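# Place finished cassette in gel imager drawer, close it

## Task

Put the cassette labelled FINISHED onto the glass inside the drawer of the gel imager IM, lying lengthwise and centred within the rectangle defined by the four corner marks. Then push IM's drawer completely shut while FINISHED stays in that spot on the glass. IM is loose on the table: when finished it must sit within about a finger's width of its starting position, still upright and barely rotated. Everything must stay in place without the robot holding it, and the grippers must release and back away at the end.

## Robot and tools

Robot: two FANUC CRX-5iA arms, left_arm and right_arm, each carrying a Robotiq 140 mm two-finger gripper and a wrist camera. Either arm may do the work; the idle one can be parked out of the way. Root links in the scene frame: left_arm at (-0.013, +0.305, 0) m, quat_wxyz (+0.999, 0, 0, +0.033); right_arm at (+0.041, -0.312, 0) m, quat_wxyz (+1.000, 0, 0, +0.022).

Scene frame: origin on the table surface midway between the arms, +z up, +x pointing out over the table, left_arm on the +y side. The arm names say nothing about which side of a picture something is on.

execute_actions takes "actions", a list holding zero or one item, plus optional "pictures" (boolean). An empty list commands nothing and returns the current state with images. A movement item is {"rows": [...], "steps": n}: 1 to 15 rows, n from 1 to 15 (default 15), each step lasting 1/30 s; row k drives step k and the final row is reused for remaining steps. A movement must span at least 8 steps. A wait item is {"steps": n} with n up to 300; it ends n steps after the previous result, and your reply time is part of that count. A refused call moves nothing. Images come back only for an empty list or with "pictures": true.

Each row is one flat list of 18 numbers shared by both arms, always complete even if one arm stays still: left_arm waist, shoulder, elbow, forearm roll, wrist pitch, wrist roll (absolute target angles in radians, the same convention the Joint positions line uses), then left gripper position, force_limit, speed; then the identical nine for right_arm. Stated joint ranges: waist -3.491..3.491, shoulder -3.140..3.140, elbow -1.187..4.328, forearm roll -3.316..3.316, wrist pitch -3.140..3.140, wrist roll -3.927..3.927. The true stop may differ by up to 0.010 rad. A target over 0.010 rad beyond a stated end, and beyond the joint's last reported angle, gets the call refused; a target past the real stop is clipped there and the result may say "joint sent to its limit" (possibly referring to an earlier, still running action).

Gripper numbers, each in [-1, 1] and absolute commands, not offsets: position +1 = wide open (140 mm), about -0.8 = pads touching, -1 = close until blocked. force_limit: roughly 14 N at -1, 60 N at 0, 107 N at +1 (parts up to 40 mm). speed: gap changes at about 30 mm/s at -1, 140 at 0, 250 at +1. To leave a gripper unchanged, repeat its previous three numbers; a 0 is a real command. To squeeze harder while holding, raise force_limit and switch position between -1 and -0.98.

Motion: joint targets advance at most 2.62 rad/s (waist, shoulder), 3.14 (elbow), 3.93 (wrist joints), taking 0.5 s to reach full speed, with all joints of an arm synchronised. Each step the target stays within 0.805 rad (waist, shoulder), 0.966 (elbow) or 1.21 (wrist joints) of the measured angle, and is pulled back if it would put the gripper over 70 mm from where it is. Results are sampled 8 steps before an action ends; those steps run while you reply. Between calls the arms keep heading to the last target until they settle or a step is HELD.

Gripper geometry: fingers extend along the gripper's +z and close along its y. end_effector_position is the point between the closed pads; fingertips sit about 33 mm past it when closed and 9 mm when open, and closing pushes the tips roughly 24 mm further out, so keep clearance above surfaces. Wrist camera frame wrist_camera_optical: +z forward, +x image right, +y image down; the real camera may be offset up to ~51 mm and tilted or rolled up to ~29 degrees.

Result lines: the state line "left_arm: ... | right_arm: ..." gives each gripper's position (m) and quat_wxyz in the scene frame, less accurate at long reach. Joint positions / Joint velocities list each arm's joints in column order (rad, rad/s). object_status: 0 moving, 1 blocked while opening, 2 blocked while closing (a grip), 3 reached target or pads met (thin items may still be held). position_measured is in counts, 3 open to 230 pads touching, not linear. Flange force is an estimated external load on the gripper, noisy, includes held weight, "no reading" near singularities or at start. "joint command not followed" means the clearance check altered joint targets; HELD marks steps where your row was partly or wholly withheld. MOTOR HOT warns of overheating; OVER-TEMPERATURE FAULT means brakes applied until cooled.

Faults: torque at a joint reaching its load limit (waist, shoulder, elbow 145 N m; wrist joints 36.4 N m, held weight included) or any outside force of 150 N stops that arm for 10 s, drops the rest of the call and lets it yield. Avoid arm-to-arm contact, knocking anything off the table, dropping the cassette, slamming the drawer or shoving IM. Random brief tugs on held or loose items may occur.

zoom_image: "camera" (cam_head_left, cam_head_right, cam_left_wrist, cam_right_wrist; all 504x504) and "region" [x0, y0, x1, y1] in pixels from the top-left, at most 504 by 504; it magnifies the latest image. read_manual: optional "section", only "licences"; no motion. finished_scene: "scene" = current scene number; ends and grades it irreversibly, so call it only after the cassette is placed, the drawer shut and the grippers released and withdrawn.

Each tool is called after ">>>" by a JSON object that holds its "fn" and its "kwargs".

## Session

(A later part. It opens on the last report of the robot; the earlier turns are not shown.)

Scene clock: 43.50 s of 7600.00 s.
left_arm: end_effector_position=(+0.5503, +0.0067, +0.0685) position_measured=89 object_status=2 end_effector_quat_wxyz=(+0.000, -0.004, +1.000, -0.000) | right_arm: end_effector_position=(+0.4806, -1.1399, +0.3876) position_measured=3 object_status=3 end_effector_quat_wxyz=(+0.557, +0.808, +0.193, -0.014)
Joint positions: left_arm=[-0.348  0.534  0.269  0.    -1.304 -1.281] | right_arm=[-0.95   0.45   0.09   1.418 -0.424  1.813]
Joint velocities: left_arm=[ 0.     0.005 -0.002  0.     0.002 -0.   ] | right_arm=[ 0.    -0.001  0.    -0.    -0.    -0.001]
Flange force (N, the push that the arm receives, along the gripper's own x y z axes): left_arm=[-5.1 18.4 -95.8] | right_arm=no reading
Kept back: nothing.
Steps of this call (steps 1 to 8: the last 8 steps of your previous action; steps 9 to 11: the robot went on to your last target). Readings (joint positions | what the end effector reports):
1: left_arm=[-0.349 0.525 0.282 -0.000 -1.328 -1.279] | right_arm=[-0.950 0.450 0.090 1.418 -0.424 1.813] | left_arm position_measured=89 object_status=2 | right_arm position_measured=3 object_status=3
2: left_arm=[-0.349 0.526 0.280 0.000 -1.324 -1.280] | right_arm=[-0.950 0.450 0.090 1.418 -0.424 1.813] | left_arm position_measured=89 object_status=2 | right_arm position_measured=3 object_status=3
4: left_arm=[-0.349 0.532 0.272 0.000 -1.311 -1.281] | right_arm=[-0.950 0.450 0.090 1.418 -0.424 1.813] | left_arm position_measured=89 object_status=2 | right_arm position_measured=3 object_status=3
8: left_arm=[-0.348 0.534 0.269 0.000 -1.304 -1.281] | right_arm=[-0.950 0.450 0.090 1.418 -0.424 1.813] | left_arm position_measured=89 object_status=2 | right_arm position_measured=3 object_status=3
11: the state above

Contact came earlier than estimated; backing off now.

>>> {"fn": "execute_actions", "kwargs": {"actions": [{"rows": [[-0.3485,0.5327,0.2724,0,-1.3105,-1.281,-0.98,0.2,-0.7,-0.95,0.45,0.09,1.418,-0.424,1.813,1,0,0]], "steps": 15}], "pictures": true}}

Scene clock: 43.93 s of 7600.00 s.
left_arm: end_effector_position=(+0.5498, +0.0068, +0.0703) position_measured=89 object_status=2 end_effector_quat_wxyz=(-0.000, -0.004, +1.000, +0.000) | right_arm: end_effector_position=(+0.4806, -1.1399, +0.3876) position_measured=3 object_status=3 end_effector_quat_wxyz=(+0.557, +0.808, +0.193, -0.014)
Joint positions: left_arm=[-0.349  0.533  0.272  0.    -1.31  -1.281] | right_arm=[-0.95   0.45   0.09   1.418 -0.424  1.813]
Joint velocities: left_arm=[ 0.    -0.004  0.001 -0.002 -0.003  0.001] | right_arm=[-0.    -0.001  0.     0.     0.     0.   ]
Flange force (N, the push that the arm receives, along the gripper's own x y z axes): left_arm=[-5.8 4.4 -32.0] | right_arm=no reading
Steps of this call (steps 1 to 6: the robot went on to your last target; steps 7 to 13: the first 7 steps of this action). Readings (joint positions | what the end effector reports):
7: left_arm=[-0.348 0.535 0.268 0.000 -1.304 -1.281] | right_arm=[-0.950 0.450 0.090 1.418 -0.424 1.813] | left_arm position_measured=89 object_status=2 | right_arm position_measured=3 object_status=3
8: left_arm=[-0.348 0.534 0.270 0.000 -1.306 -1.281] | right_arm=[-0.950 0.450 0.090 1.418 -0.424 1.813] | left_arm position_measured=89 object_status=2 | right_arm position_measured=3 object_status=3
10: left_arm=[-0.348 0.534 0.272 0.000 -1.310 -1.281] | right_arm=[-0.950 0.450 0.090 1.418 -0.424 1.813] | left_arm position_measured=89 object_status=2 | right_arm position_measured=3 object_status=3
13: the state above

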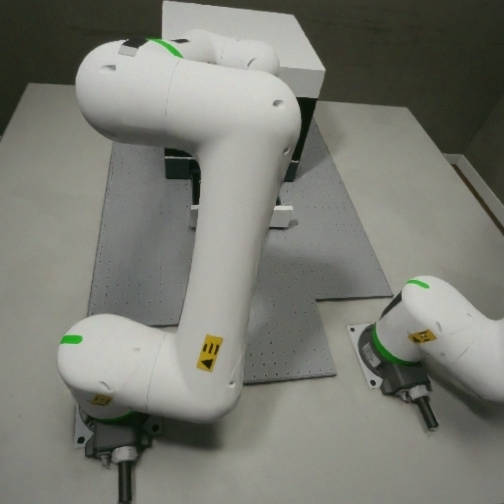

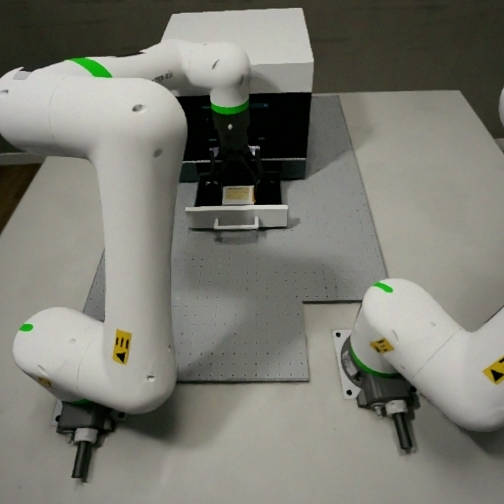

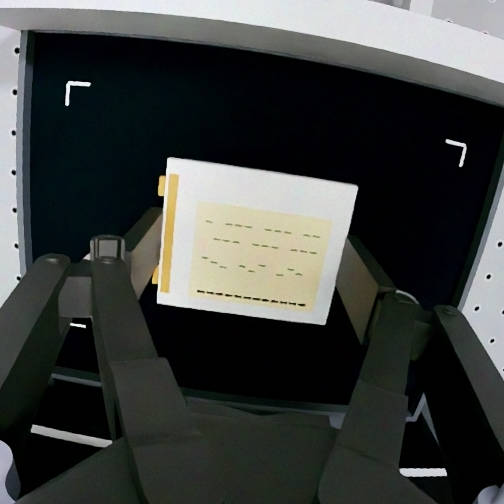

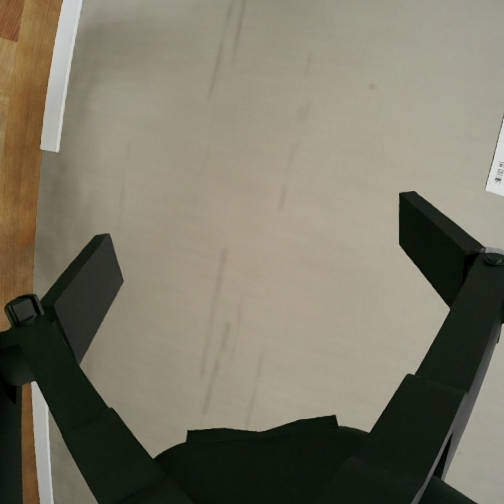

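>>> {"fn": "zoom_image", "kwargs": {"camera": "cam_head_right", "region": [170, 130, 310, 240]}}

>>> {"fn": "execute_actions", "kwargs": {"actions": [{"steps": 8}]}}

Region (170, 130, 310, 240) of cam_head_right's 504x504 image, scaled by 3.600, with more detail than that image has; it fills the top 396 rows of this view, and the rest is white.

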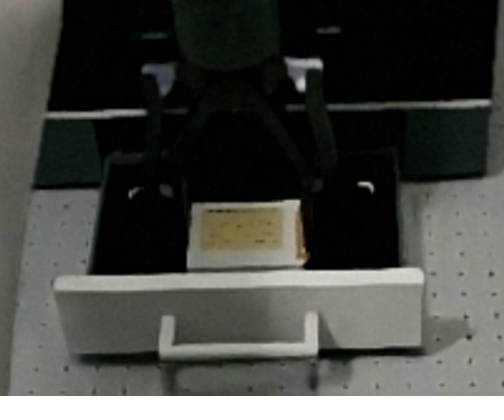

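Scene clock: 44.27 s of 7600.00 s.
left_arm: end_effector_position=(+0.5499, +0.0067, +0.0709) position_measured=89 object_status=2 end_effector_quat_wxyz=(-0.000, -0.004, +1.000, +0.000) | right_arm: end_effector_position=(+0.4806, -1.1399, +0.3876) position_measured=3 object_status=3 end_effector_quat_wxyz=(+0.557, +0.808, +0.193, -0.014)
Joint positions: left_arm=[-0.349  0.533  0.272 -0.    -1.311 -1.281] | right_arm=[-0.95   0.45   0.09   1.418 -0.424  1.813]
Joint velocities: left_arm=[-0.001 -0.002 -0.    -0.     0.001  0.001] | right_arm=[ 0.    -0.001  0.    -0.    -0.     0.001]
Flange force (N, the push that the arm receives, along the gripper's own x y z axes): left_arm=[-12.1 -1.3 -12.4] | right_arm=no reading
Kept back: nothing.
Steps of this call (steps 1 to 8: the last 8 steps of your previous action; steps 9 to 10: the robot went on to your last target). Readings (joint positions | what the end effector reports):
1: left_arm=[-0.349 0.533 0.272 0.000 -1.310 -1.281] | right_arm=[-0.950 0.450 0.090 1.418 -0.424 1.813] | left_arm position_measured=89 object_status=2 | right_arm position_measured=3 object_status=3
2: left_arm=[-0.349 0.533 0.272 -0.000 -1.310 -1.281] | right_arm=[-0.950 0.450 0.090 1.418 -0.424 1.813] | left_arm position_measured=89 object_status=2 | right_arm position_measured=3 object_status=3
4: left_arm=[-0.349 0.533 0.272 -0.000 -1.310 -1.281] | right_arm=[-0.950 0.450 0.090 1.418 -0.424 1.813] | left_arm position_measured=89 object_status=2 | right_arm position_measured=3 object_status=3
8: left_arm=[-0.349 0.533 0.272 -0.000 -1.311 -1.281] | right_arm=[-0.950 0.450 0.090 1.418 -0.424 1.813] | left_arm position_measured=89 object_status=2 | right_arm position_measured=3 object_status=3
10: the state above

>>> {"fn": "execute_actions", "kwargs": {"actions": [{"rows": [[-0.3485,0.5327,0.2724,0,-1.3105,-1.281,0.6,0.2,-0.8,-0.95,0.45,0.09,1.418,-0.424,1.813,1,0,0]], "steps": 15}]}}

>>> {"fn": "execute_actions", "kwargs": {"actions": [{"steps": 8}], "pictures": true}}

Scene clock: 44.77 s of 7600.00 s.
left_arm: end_effector_position=(+0.5499, +0.0067, +0.0710) position_measured=74 object_status=0 end_effector_quat_wxyz=(-0.000, -0.004, +1.000, +0.000) | right_arm: end_effector_position=(+0.4806, -1.1399, +0.3876) position_measured=3 object_status=3 end_effector_quat_wxyz=(+0.557, +0.808, +0.193, -0.014)
Joint positions: left_arm=[-0.349  0.533  0.272 -0.    -1.311 -1.281] | right_arm=[-0.95   0.45   0.09   1.418 -0.424  1.813]
Joint velocities: left_arm=[-0.001  0.     0.    -0.     0.     0.   ] | right_arm=[ 0.  0.  0.  0.  0. -0.]
Flange force (N, the push that the arm receives, along the gripper's own x y z axes): left_arm=[-14.1 -5.3 -1.9] | right_arm=no reading
Steps of this call (steps 1 to 8: the robot went on to your last target; steps 9 to 15: the first 7 steps of this action). Readings (joint positions | what the end effector reports):
9: left_arm=[-0.349 0.533 0.272 -0.000 -1.311 -1.281] | right_arm=[-0.950 0.450 0.090 1.418 -0.424 1.813] | left_arm position_measured=89 object_status=0 | right_arm position_measured=3 object_status=3
10: left_arm=[-0.349 0.533 0.272 -0.000 -1.311 -1.281] | right_arm=[-0.950 0.450 0.090 1.418 -0.424 1.813] | left_arm position_measured=89 object_status=0 | right_arm position_measured=3 object_status=3
12: left_arm=[-0.349 0.533 0.272 -0.000 -1.311 -1.281] | right_arm=[-0.950 0.450 0.090 1.418 -0.424 1.813] | left_arm position_measured=82 object_status=0 | right_arm position_measured=3 object_status=3
15: the state above

Scene clock: 45.03 s of 7600.00 s.
left_arm: end_effector_position=(+0.5499, +0.0067, +0.0710) position_measured=53 object_status=0 end_effector_quat_wxyz=(-0.000, -0.004, +1.000, +0.000) | right_arm: end_effector_position=(+0.4806, -1.1399, +0.3876) position_measured=3 object_status=3 end_effector_quat_wxyz=(+0.557, +0.808, +0.193, -0.014)
Joint positions: left_arm=[-0.349  0.533  0.272 -0.    -1.311 -1.281] | right_arm=[-0.95   0.45   0.09   1.418 -0.424  1.813]
Joint velocities: left_arm=[-0.001 -0.     0.001  0.    -0.    -0.   ] | right_arm=[-0.    -0.001  0.     0.     0.     0.001]
Flange force (N, the push that the arm receives, along the gripper's own x y z axes): left_arm=[-10.9 -3.9 -1.6] | right_arm=no reading
Kept back: nothing.
Steps of this call (steps 1 to 8: the last 8 steps of your previous action). Readings (joint positions | what the end effector reports):
1: left_arm=[-0.349 0.533 0.272 -0.000 -1.311 -1.281] | right_arm=[-0.950 0.450 0.090 1.418 -0.424 1.813] | left_arm position_measured=71 object_status=0 | right_arm position_measured=3 object_status=3
2: left_arm=[-0.349 0.533 0.272 -0.000 -1.311 -1.281] | right_arm=[-0.950 0.450 0.090 1.418 -0.424 1.813] | left_arm position_measured=68 object_status=0 | right_arm position_measured=3 object_status=3
4: left_arm=[-0.349 0.533 0.272 -0.000 -1.311 -1.281] | right_arm=[-0.950 0.450 0.090 1.418 -0.424 1.813] | left_arm position_measured=62 object_status=0 | right_arm position_measured=3 object_status=3
8: the state above

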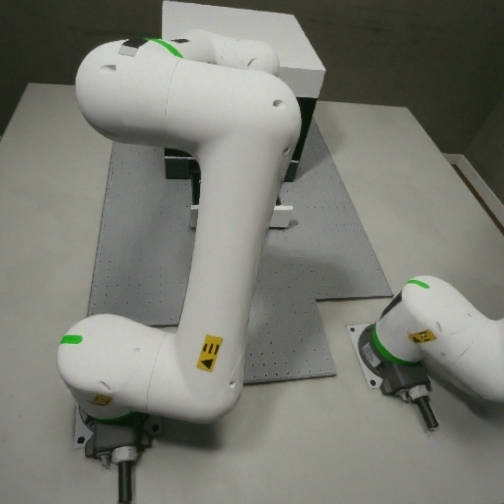

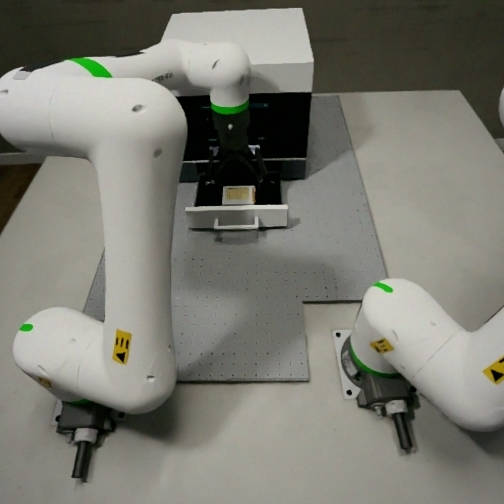

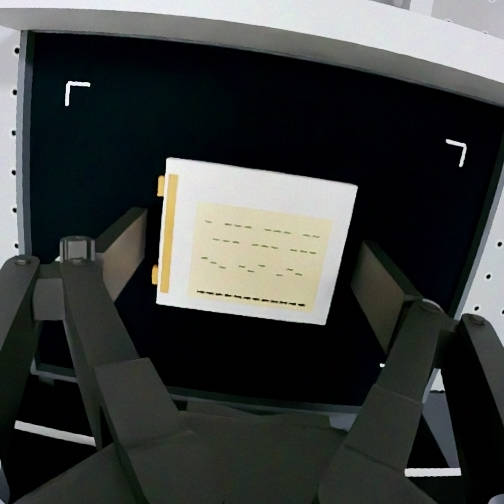

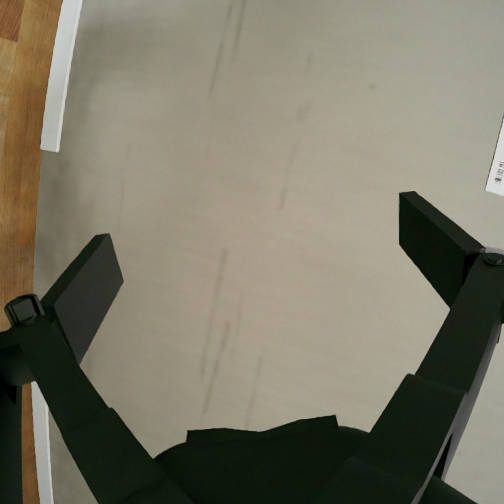

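>>> {"fn": "execute_actions", "kwargs": {"actions": [{"rows": [[-0.3485,0.4952,0.5668,0,-1.6424,-1.281,1,0.2,0,-0.95,0.45,0.09,1.418,-0.424,1.813,1,0,0]], "steps": 10}]}}

>>> {"fn": "execute_actions", "kwargs": {"actions": [{"steps": 16}], "pictures": true}}

Scene clock: 45.37 s of 7600.00 s.
left_arm: end_effector_position=(+0.5501, +0.0067, +0.0725) position_measured=50 object_status=0 end_effector_quat_wxyz=(-0.000, -0.004, +1.000, +0.000) | right_arm: end_effector_position=(+0.4806, -1.1399, +0.3876) position_measured=3 object_status=3 end_effector_quat_wxyz=(+0.557, +0.808, +0.193, -0.014)
Joint positions: left_arm=[-0.349  0.533  0.276 -0.    -1.314 -1.281] | right_arm=[-0.95   0.45   0.09   1.418 -0.424  1.813]
Joint velocities: left_arm=[ 0.002 -0.013  0.182  0.    -0.216  0.001] | right_arm=[ 0.     0.001  0.    -0.    -0.    -0.   ]
Flange force (N, the push that the arm receives, along the gripper's own x y z axes): left_arm=[-9.2 -4.6 14.7] | right_arm=no reading
Steps of this call (steps 1 to 8: the robot went on to your last target; steps 9 to 10: the first 2 steps of this action). Readings (joint positions | what the end effector reports):
9: left_arm=[-0.349 0.533 0.272 -0.000 -1.311 -1.281] | right_arm=[-0.950 0.450 0.090 1.418 -0.424 1.813] | left_arm position_measured=53 object_status=0 | right_arm position_measured=3 object_status=3
10: the state above

Scene clock: 45.90 s of 7600.00 s.
left_arm: end_effector_position=(+0.5499, +0.0067, +0.2199) position_measured=3 object_status=3 end_effector_quat_wxyz=(-0.000, -0.004, +1.000, +0.000) | right_arm: end_effector_position=(+0.4806, -1.1399, +0.3876) position_measured=3 object_status=3 end_effector_quat_wxyz=(+0.557, +0.808, +0.193, -0.014)
Joint positions: left_arm=[-0.349  0.495  0.566 -0.    -1.642 -1.281] | right_arm=[-0.95   0.45   0.09   1.418 -0.424  1.813]
Joint velocities: left_arm=[-0.    -0.     0.001  0.    -0.001  0.   ] | right_arm=[ 0.     0.001 -0.    -0.    -0.     0.   ]
Flange force (N, the push that the arm receives, along the gripper's own x y z axes): left_arm=[-7.7 -2.7 -5.8] | right_arm=no reading
Kept back: nothing.
Steps of this call (steps 1 to 8: the last 8 steps of your previous action; steps 9 to 16: the robot went on to your last target). Readings (joint positions | what the end effector reports):
1: left_arm=[-0.349 0.531 0.286 -0.000 -1.326 -1.281] | right_arm=[-0.950 0.450 0.090 1.418 -0.424 1.813] | left_arm position_measured=43 object_status=0 | right_arm position_measured=3 object_status=3
2: left_arm=[-0.349 0.529 0.303 -0.000 -1.345 -1.281] | right_arm=[-0.950 0.450 0.090 1.418 -0.424 1.813] | left_arm position_measured=35 object_status=0 | right_arm position_measured=3 object_status=3
4: left_arm=[-0.349 0.522 0.357 -0.000 -1.406 -1.281] | right_arm=[-0.950 0.450 0.090 1.418 -0.424 1.813] | left_arm position_measured=20 object_status=0 | right_arm position_measured=3 object_status=3
8: left_arm=[-0.349 0.506 0.481 -0.000 -1.546 -1.281] | right_arm=[-0.950 0.450 0.090 1.418 -0.424 1.813] | left_arm position_measured=3 object_status=0 | right_arm position_measured=3 object_status=3
16: the state above

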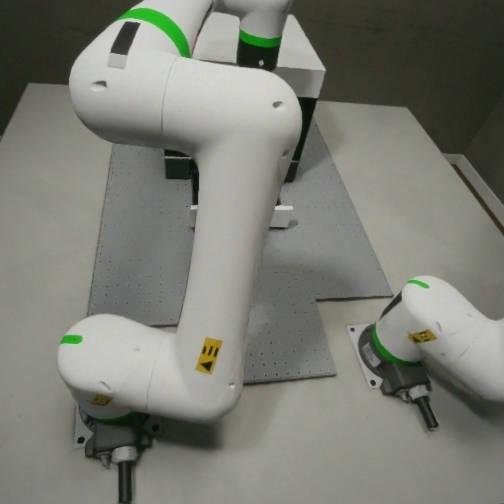

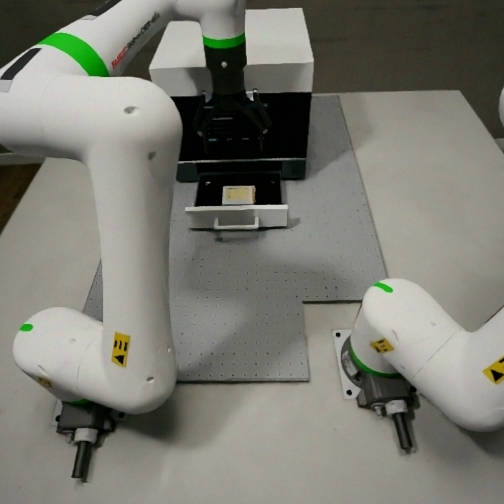

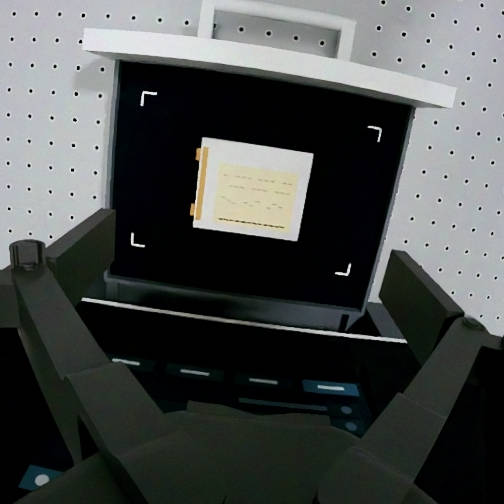

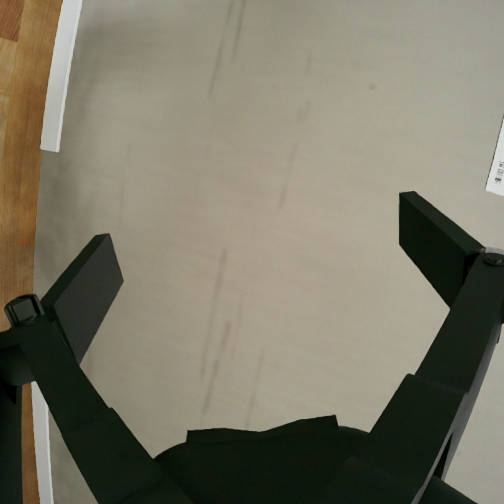

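>>> {"fn": "zoom_image", "kwargs": {"camera": "cam_left_wrist", "region": [110, 50, 400, 320]}}

>>> {"fn": "zoom_image", "kwargs": {"camera": "cam_left_wrist", "region": [60, 0, 480, 130]}}

Region (110, 50, 400, 320) of cam_left_wrist's 504x504 image, scaled by 1.738, with more detail than that image has; it fills the top 469 rows of this view, and the rest is white.

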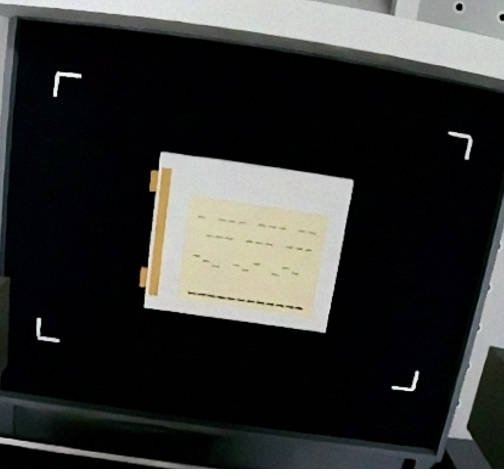

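Region (60, 0, 480, 130) of cam_left_wrist's 504x504 image, scaled by 1.200, with more detail than that image has; it fills the top 156 rows of this view, and the rest is white.

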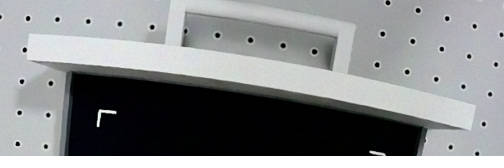

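>>> {"fn": "execute_actions", "kwargs": {"actions": [{"rows": [[-0.4655,-0.2720,-0.5471,0,-0.8594,-1.135,-0.82,-0.5,0.3,-0.95,0.45,0.09,1.418,-0.424,1.813,1,0,0]], "steps": 15}]}}

>>> {"fn": "execute_actions", "kwargs": {"actions": [{"steps": 16}]}}

>>> {"fn": "execute_actions", "kwargs": {"actions": [{"rows": [[-0.4607,-0.1742,-0.6678,0,-0.6409,-1.140,-0.82,-0.5,0.3,-0.95,0.45,0.09,1.418,-0.424,1.813,1,0,0]], "steps": 10}]}}

>>> {"fn": "execute_actions", "kwargs": {"actions": [{"steps": 14}], "pictures": true}}

Scene clock: 50.03 s of 7600.00 s.
left_arm: end_effector_position=(+0.5368, +0.0012, +0.2270) position_measured=54 object_status=0 end_effector_quat_wxyz=(+0.035, -0.006, +0.999, -0.011) | right_arm: end_effector_position=(+0.4806, -1.1399, +0.3876) position_measured=3 object_status=3 end_effector_quat_wxyz=(+0.557, +0.808, +0.193, -0.014)
Joint positions: left_arm=[-0.363  0.399  0.444  0.    -1.544 -1.263] | right_arm=[-0.95   0.45   0.09   1.418 -0.424  1.813]
Joint velocities: left_arm=[-0.147 -0.955 -1.215 -0.     0.97   0.18 ] | right_arm=[-0.    -0.001 -0.     0.    -0.     0.   ]
Flange force (N, the push that the arm receives, along the gripper's own x y z axes): left_arm=[-42.9 -15.2 -4.6] | right_arm=no reading
Steps of this call (steps 1 to 15: the robot went on to your last target; steps 16 to 90: nothing new was sent; then 0.90 s passed at rest; steps 91 to 97: the first 7 steps of this action). Readings (joint positions | what the end effector reports):
91: left_arm=[-0.348 0.495 0.567 0.000 -1.642 -1.281] | right_arm=[-0.950 0.450 0.090 1.418 -0.424 1.813] | left_arm position_measured=3 object_status=0 | right_arm position_measured=3 object_status=3
92: left_arm=[-0.349 0.493 0.564 0.000 -1.641 -1.280] | right_arm=[-0.950 0.450 0.090 1.418 -0.424 1.813] | left_arm position_measured=7 object_status=0 | right_arm position_measured=3 object_status=3
94: left_arm=[-0.352 0.472 0.537 0.000 -1.618 -1.276] | right_arm=[-0.950 0.450 0.090 1.418 -0.424 1.813] | left_arm position_measured=25 object_status=0 | right_arm position_measured=3 object_status=3
97: the state above

Scene clock: 50.57 s of 7600.00 s.
left_arm: end_effector_position=(+0.3863, +0.0038, +0.1630) position_measured=203 object_status=0 end_effector_quat_wxyz=(+0.176, -0.016, +0.981, -0.074) | right_arm: end_effector_position=(+0.4806, -1.1399, +0.3876) position_measured=3 object_status=3 end_effector_quat_wxyz=(+0.557, +0.808, +0.193, -0.014)
Joint positions: left_arm=[-0.45  -0.171 -0.395  0.    -0.962 -1.154] | right_arm=[-0.95   0.45   0.09   1.418 -0.424  1.813]
Joint velocities: left_arm=[-0.134 -0.886 -1.332 -0.002  0.897  0.167] | right_arm=[ 0.     0.002 -0.     0.     0.     0.001]
Flange force (N, the push that the arm receives, along the gripper's own x y z axes): left_arm=[-3.5 -3.6 -3.6] | right_arm=no reading
Kept back: nothing.
Steps of this call (steps 1 to 8: the last 8 steps of your previous action; steps 9 to 16: the robot went on to your last target). Readings (joint positions | what the end effector reports):
1: left_arm=[-0.368 0.364 0.400 0.000 -1.508 -1.256] | right_arm=[-0.950 0.450 0.090 1.418 -0.424 1.813] | left_arm position_measured=63 object_status=0 | right_arm position_measured=3 object_status=3
2: left_arm=[-0.375 0.324 0.348 0.000 -1.468 -1.248] | right_arm=[-0.950 0.450 0.090 1.418 -0.424 1.813] | left_arm position_measured=72 object_status=0 | right_arm position_measured=3 object_status=3
4: left_arm=[-0.387 0.243 0.231 0.000 -1.386 -1.233] | right_arm=[-0.950 0.450 0.090 1.418 -0.424 1.813] | left_arm position_measured=91 object_status=0 | right_arm position_measured=3 object_status=3
8: left_arm=[-0.409 0.097 0.009 0.000 -1.236 -1.205] | right_arm=[-0.950 0.450 0.090 1.418 -0.424 1.813] | left_arm position_measured=128 object_status=0 | right_arm position_measured=3 object_status=3
16: the state above

Scene clock: 50.63 s of 7600.00 s.
left_arm: end_effector_position=(+0.3716, +0.0061, +0.1512) position_measured=222 object_status=0 end_effector_quat_wxyz=(+0.189, -0.017, +0.978, -0.082) | right_arm: end_effector_position=(+0.4806, -1.1399, +0.3876) position_measured=3 object_status=3 end_effector_quat_wxyz=(+0.557, +0.808, +0.193, -0.014)
Joint positions: left_arm=[-0.458 -0.222 -0.475  0.    -0.904 -1.145] | right_arm=[-0.95   0.45   0.09   1.418 -0.424  1.813]
Joint velocities: left_arm=[-0.051 -0.604 -1.038 -0.     0.961  0.057] | right_arm=[-0.    -0.001 -0.    -0.    -0.     0.001]
Flange force (N, the push that the arm receives, along the gripper's own x y z axes): left_arm=[11.9 10.0 -19.8] | right_arm=no reading
Steps of this call (steps 1 to 2: the first 2 steps of this action). Readings (joint positions | what the end effector reports):
1: left_arm=[-0.454 -0.199 -0.438 0.000 -0.934 -1.149] | right_arm=[-0.950 0.450 0.090 1.418 -0.424 1.813] | left_arm position_measured=213 object_status=0 | right_arm position_measured=3 object_status=3
2: the state above

Scene clock: 51.10 s of 7600.00 s.
left_arm: end_effector_position=(+0.3603, +0.0092, +0.0621) position_measured=232 object_status=3 end_effector_quat_wxyz=(+0.198, -0.018, +0.976, -0.087) | right_arm: end_effector_position=(+0.4806, -1.1399, +0.3876) position_measured=3 object_status=3 end_effector_quat_wxyz=(+0.557, +0.808, +0.193, -0.014)
Joint positions: left_arm=[-0.461 -0.174 -0.668 -0.    -0.641 -1.14 ] | right_arm=[-0.95   0.45   0.09   1.418 -0.424  1.813]
Joint velocities: left_arm=[-0.    -0.    -0.002  0.     0.     0.   ] | right_arm=[ 0.     0.001 -0.     0.     0.     0.   ]
Flange force (N, the push that the arm receives, along the gripper's own x y z axes): left_arm=[-5.4 -0.5 2.3] | right_arm=no reading
Kept back: nothing.
Steps of this call (steps 1 to 8: the last 8 steps of your previous action; steps 9 to 14: the robot went on to your last target). Readings (joint positions | what the end effector reports):
1: left_arm=[-0.458 -0.240 -0.508 0.000 -0.867 -1.144] | right_arm=[-0.950 0.450 0.090 1.418 -0.424 1.813] | left_arm position_measured=230 object_status=0 | right_arm position_measured=3 object_status=3
2: left_arm=[-0.458 -0.251 -0.539 0.000 -0.823 -1.144] | right_arm=[-0.950 0.450 0.090 1.418 -0.424 1.813] | left_arm position_measured=232 object_status=0 | right_arm position_measured=3 object_status=3
4: left_arm=[-0.459 -0.257 -0.593 0.000 -0.746 -1.143] | right_arm=[-0.950 0.450 0.090 1.418 -0.424 1.813] | left_arm position_measured=232 object_status=0 | right_arm position_measured=3 object_status=3
8: left_arm=[-0.460 -0.202 -0.656 -0.000 -0.657 -1.140] | right_arm=[-0.950 0.450 0.090 1.418 -0.424 1.813] | left_arm position_measured=232 object_status=3 | right_arm position_measured=3 object_status=3
14: the state above

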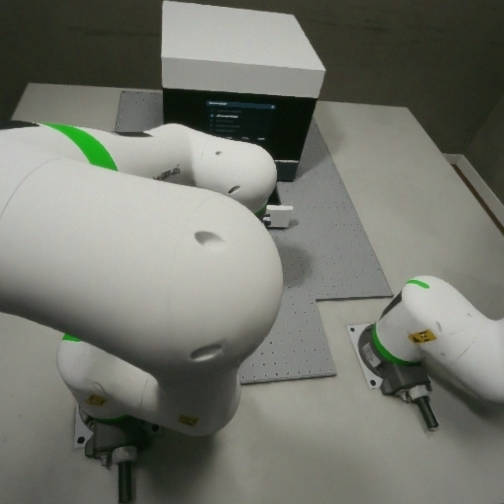

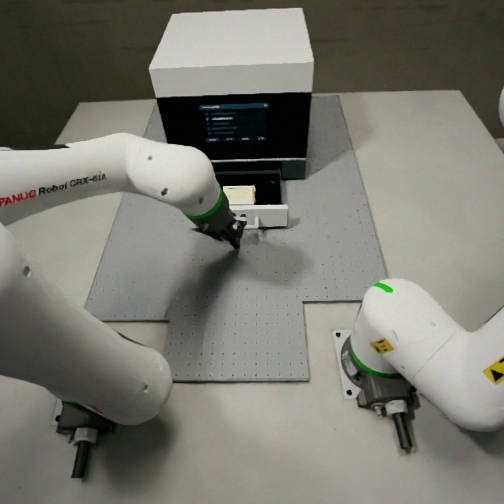

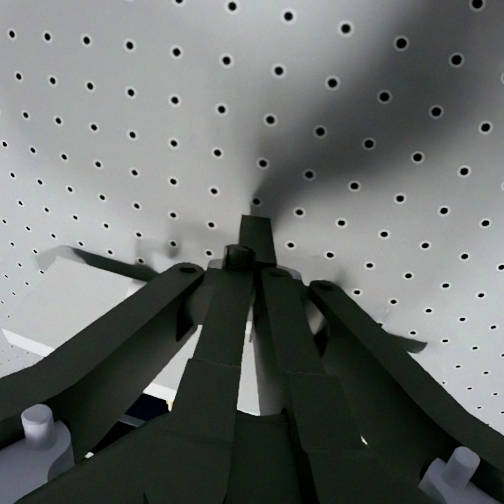

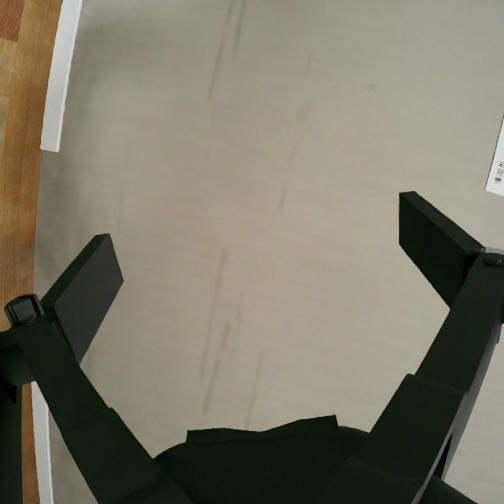

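>>> {"fn": "execute_actions", "kwargs": {"actions": [{"rows": [[-0.4592,-0.1697,-0.6641,0,-0.6401,-1.1416,-0.82,-0.5,0.3,-0.95,0.45,0.09,1.418,-0.424,1.813,1,0,0],[-0.4577,-0.1652,-0.6603,0,-0.6394,-1.1431,-0.82,-0.5,0.3,-0.95,0.45,0.09,1.418,-0.424,1.813,1,0,0],[-0.4562,-0.1607,-0.6566,0,-0.6386,-1.1447,-0.82,-0.5,0.3,-0.95,0.45,0.09,1.418,-0.424,1.813,1,0,0],[-0.4548,-0.1562,-0.6528,0,-0.6380,-1.1463,-0.82,-0.5,0.3,-0.95,0.45,0.09,1.418,-0.424,1.813,1,0,0],[-0.4533,-0.1519,-0.6489,0,-0.6375,-1.1479,-0.82,-0.5,0.3,-0.95,0.45,0.09,1.418,-0.424,1.813,1,0,0],[-0.4522,-0.1486,-0.6460,0,-0.6371,-1.1491,-0.82,-0.5,0.3,-0.95,0.45,0.09,1.418,-0.424,1.813,1,0,0],[-0.4510,-0.1454,-0.6431,0,-0.6368,-1.1503,-0.82,-0.5,0.3,-0.95,0.45,0.09,1.418,-0.424,1.813,1,0,0],[-0.4499,-0.1421,-0.6402,0,-0.6364,-1.1515,-0.82,-0.5,0.3,-0.95,0.45,0.09,1.418,-0.424,1.813,1,0,0],[-0.4488,-0.1389,-0.6373,0,-0.6361,-1.1527,-0.82,-0.5,0.3,-0.95,0.45,0.09,1.418,-0.424,1.813,1,0,0],[-0.4477,-0.1356,-0.6344,0,-0.6357,-1.1539,-0.82,-0.5,0.3,-0.95,0.45,0.09,1.418,-0.424,1.813,1,0,0],[-0.4466,-0.1323,-0.6315,0,-0.6353,-1.1551,-0.82,-0.5,0.3,-0.95,0.45,0.09,1.418,-0.424,1.813,1,0,0],[-0.4455,-0.1291,-0.6286,0,-0.6350,-1.1563,-0.82,-0.5,0.3,-0.95,0.45,0.09,1.418,-0.424,1.813,1,0,0],[-0.4444,-0.1258,-0.6257,0,-0.6346,-1.1575,-0.82,-0.5,0.3,-0.95,0.45,0.09,1.418,-0.424,1.813,1,0,0],[-0.4432,-0.1226,-0.6228,0,-0.6343,-1.1587,-0.82,-0.5,0.3,-0.95,0.45,0.09,1.418,-0.424,1.813,1,0,0],[-0.4421,-0.1193,-0.6199,0,-0.6339,-1.1599,-0.82,-0.5,0.3,-0.95,0.45,0.09,1.418,-0.424,1.813,1,0,0]], "steps": 15}]}}

>>> {"fn": "execute_actions", "kwargs": {"actions": [{"rows": [[-0.4410,-0.1160,-0.6170,0,-0.6336,-1.1611,-0.82,-0.5,0.3,-0.95,0.45,0.09,1.418,-0.424,1.813,1,0,0],[-0.4399,-0.1128,-0.6141,0,-0.6332,-1.1623,-0.82,-0.5,0.3,-0.95,0.45,0.09,1.418,-0.424,1.813,1,0,0],[-0.4384,-0.1084,-0.6102,0,-0.6327,-1.1639,-0.82,-0.5,0.3,-0.95,0.45,0.09,1.418,-0.424,1.813,1,0,0],[-0.4369,-0.1041,-0.6064,0,-0.6323,-1.1655,-0.82,-0.5,0.3,-0.95,0.45,0.09,1.418,-0.424,1.813,1,0,0],[-0.4354,-0.0998,-0.6025,0,-0.6318,-1.1670,-0.82,-0.5,0.3,-0.95,0.45,0.09,1.418,-0.424,1.813,1,0,0],[-0.4340,-0.0954,-0.5986,0,-0.6313,-1.1686,-0.82,-0.5,0.3,-0.95,0.45,0.09,1.418,-0.424,1.813,1,0,0],[-0.4325,-0.0911,-0.5947,0,-0.6308,-1.1702,-0.82,-0.5,0.3,-0.95,0.45,0.09,1.418,-0.424,1.813,1,0,0],[-0.4310,-0.0867,-0.5909,0,-0.6303,-1.1718,-0.82,-0.5,0.3,-0.95,0.45,0.09,1.418,-0.424,1.813,1,0,0],[-0.4295,-0.0824,-0.5870,0,-0.6299,-1.1734,-0.82,-0.5,0.3,-0.95,0.45,0.09,1.418,-0.424,1.813,1,0,0],[-0.4280,-0.0780,-0.5831,0,-0.6294,-1.1750,-0.82,-0.5,0.3,-0.95,0.45,0.09,1.418,-0.424,1.813,1,0,0],[-0.4265,-0.0737,-0.5793,0,-0.6289,-1.1766,-0.82,-0.5,0.3,-0.95,0.45,0.09,1.418,-0.424,1.813,1,0,0],[-0.4254,-0.0704,-0.5764,0,-0.6286,-1.1778,-0.82,-0.5,0.3,-0.95,0.45,0.09,1.418,-0.424,1.813,1,0,0],[-0.4243,-0.0672,-0.5735,0,-0.6282,-1.1790,-0.82,-0.5,0.3,-0.95,0.45,0.09,1.418,-0.424,1.813,1,0,0],[-0.4236,-0.0650,-0.5715,0,-0.6280,-1.1798,-0.82,-0.5,0.3,-0.95,0.45,0.09,1.418,-0.424,1.813,1,0,0]], "steps": 15}]}}

>>> {"fn": "execute_actions", "kwargs": {"actions": [{"steps": 10}], "pictures": true}}

Scene clock: 53.07 s of 7600.00 s.
left_arm: end_effector_position=(+0.3707, +0.0088, +0.0621) position_measured=232 object_status=3 end_effector_quat_wxyz=(+0.199, -0.017, +0.976, -0.085) | right_arm: end_effector_position=(+0.4806, -1.1399, +0.3876) position_measured=3 object_status=3 end_effector_quat_wxyz=(+0.557, +0.808, +0.193, -0.014)
Joint positions: left_arm=[-0.453 -0.151 -0.648  0.    -0.637 -1.148] | right_arm=[-0.95   0.45   0.09   1.418 -0.424  1.813]
Joint velocities: left_arm=[ 0.037  0.11   0.096  0.     0.012 -0.041] | right_arm=[-0.  0. -0. -0.  0.  0.]
Flange force (N, the push that the arm receives, along the gripper's own x y z axes): left_arm=[-10.8 -7.2 7.5] | right_arm=no reading
Steps of this call (steps 1 to 30: the robot went on to your last target; steps 31 to 52: nothing new was sent; steps 53 to 59: the first 7 steps of this action). Readings (joint positions | what the end effector reports):
53: left_arm=[-0.461 -0.174 -0.668 0.000 -0.641 -1.140] | right_arm=[-0.950 0.450 0.090 1.418 -0.424 1.813] | left_arm position_measured=232 object_status=3 | right_arm position_measured=3 object_status=3
54: left_arm=[-0.460 -0.172 -0.666 0.000 -0.641 -1.140] | right_arm=[-0.950 0.450 0.090 1.418 -0.424 1.813] | left_arm position_measured=232 object_status=3 | right_arm position_measured=3 object_status=3
56: left_arm=[-0.457 -0.163 -0.659 0.000 -0.639 -1.143] | right_arm=[-0.950 0.450 0.090 1.418 -0.424 1.813] | left_arm position_measured=232 object_status=3 | right_arm position_measured=3 object_status=3
59: the state above

Scene clock: 53.57 s of 7600.00 s.
left_arm: end_effector_position=(+0.3948, +0.0085, +0.0626) position_measured=232 object_status=3 end_effector_quat_wxyz=(+0.200, -0.017, +0.976, -0.081) | right_arm: end_effector_position=(+0.4806, -1.1399, +0.3876) position_measured=3 object_status=3 end_effector_quat_wxyz=(+0.557, +0.808, +0.193, -0.014)
Joint positions: left_arm=[-0.435 -0.098 -0.601  0.    -0.632 -1.168] | right_arm=[-0.95   0.45   0.09   1.418 -0.424  1.813]
Joint velocities: left_arm=[ 0.043  0.129  0.116  0.     0.016 -0.046] | right_arm=[-0.    -0.001 -0.001 -0.    -0.    -0.   ]
Flange force (N, the push that the arm receives, along the gripper's own x y z axes): left_arm=[-2.0 -5.8 3.9] | right_arm=no reading
Steps of this call (steps 1 to 8: the last 8 steps of your previous action; steps 9 to 15: the first 7 steps of this action). Readings (joint positions | what the end effector reports):
9: left_arm=[-0.443 -0.121 -0.621 0.000 -0.634 -1.159] | right_arm=[-0.950 0.450 0.090 1.418 -0.424 1.813] | left_arm position_measured=232 object_status=3 | right_arm position_measured=3 object_status=3
10: left_arm=[-0.442 -0.118 -0.618 0.000 -0.634 -1.160] | right_arm=[-0.950 0.450 0.090 1.418 -0.424 1.813] | left_arm position_measured=232 object_status=3 | right_arm position_measured=3 object_status=3
12: left_arm=[-0.439 -0.111 -0.612 0.000 -0.633 -1.163] | right_arm=[-0.950 0.450 0.090 1.418 -0.424 1.813] | left_arm position_measured=232 object_status=3 | right_arm position_measured=3 object_status=3
15: the state above

Scene clock: 53.90 s of 7600.00 s.
left_arm: end_effector_position=(+0.4101, +0.0086, +0.0624) position_measured=232 object_status=3 end_effector_quat_wxyz=(+0.201, -0.016, +0.976, -0.079) | right_arm: end_effector_position=(+0.4806, -1.1399, +0.3876) position_measured=3 object_status=3 end_effector_quat_wxyz=(+0.557, +0.808, +0.193, -0.014)
Joint positions: left_arm=[-0.424 -0.065 -0.572  0.    -0.628 -1.18 ] | right_arm=[-0.95   0.45   0.09   1.418 -0.424  1.813]
Joint velocities: left_arm=[-0.     0.    -0.     0.    -0.    -0.001] | right_arm=[-0. -0.  0.  0.  0.  0.]
Flange force (N, the push that the arm receives, along the gripper's own x y z axes): left_arm=[-8.2 -5.4 4.9] | right_arm=no reading
Kept back: nothing.
Steps of this call (steps 1 to 8: the last 8 steps of your previous action; steps 9 to 10: the robot went on to your last target). Readings (joint positions | what the end effector reports):
1: left_arm=[-0.433 -0.094 -0.597 0.000 -0.631 -1.169] | right_arm=[-0.950 0.450 0.090 1.418 -0.424 1.813] | left_arm position_measured=232 object_status=3 | right_arm position_measured=3 object_status=3
2: left_arm=[-0.432 -0.089 -0.593 0.000 -0.631 -1.171] | right_arm=[-0.950 0.450 0.090 1.418 -0.424 1.813] | left_arm position_measured=232 object_status=3 | right_arm position_measured=3 object_status=3
4: left_arm=[-0.429 -0.081 -0.585 0.000 -0.630 -1.174] | right_arm=[-0.950 0.450 0.090 1.418 -0.424 1.813] | left_arm position_measured=232 object_status=3 | right_arm position_measured=3 object_status=3
8: left_arm=[-0.424 -0.066 -0.573 0.000 -0.628 -1.179] | right_arm=[-0.950 0.450 0.090 1.418 -0.424 1.813] | left_arm position_measured=232 object_status=3 | right_arm position_measured=3 object_status=3
10: the state above

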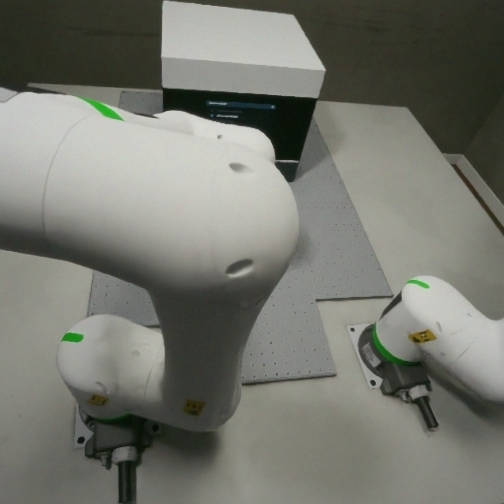

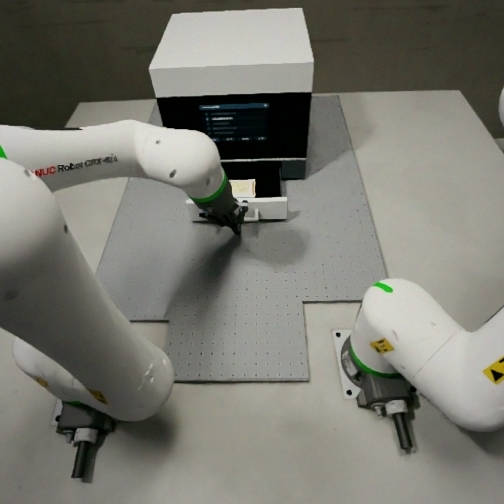

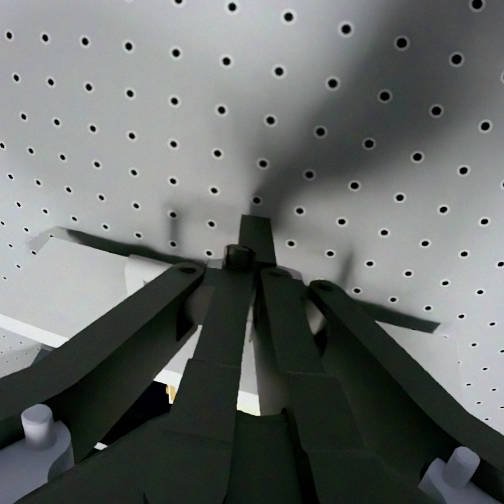

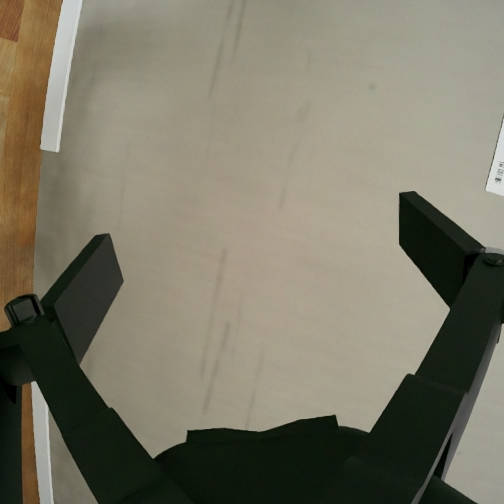

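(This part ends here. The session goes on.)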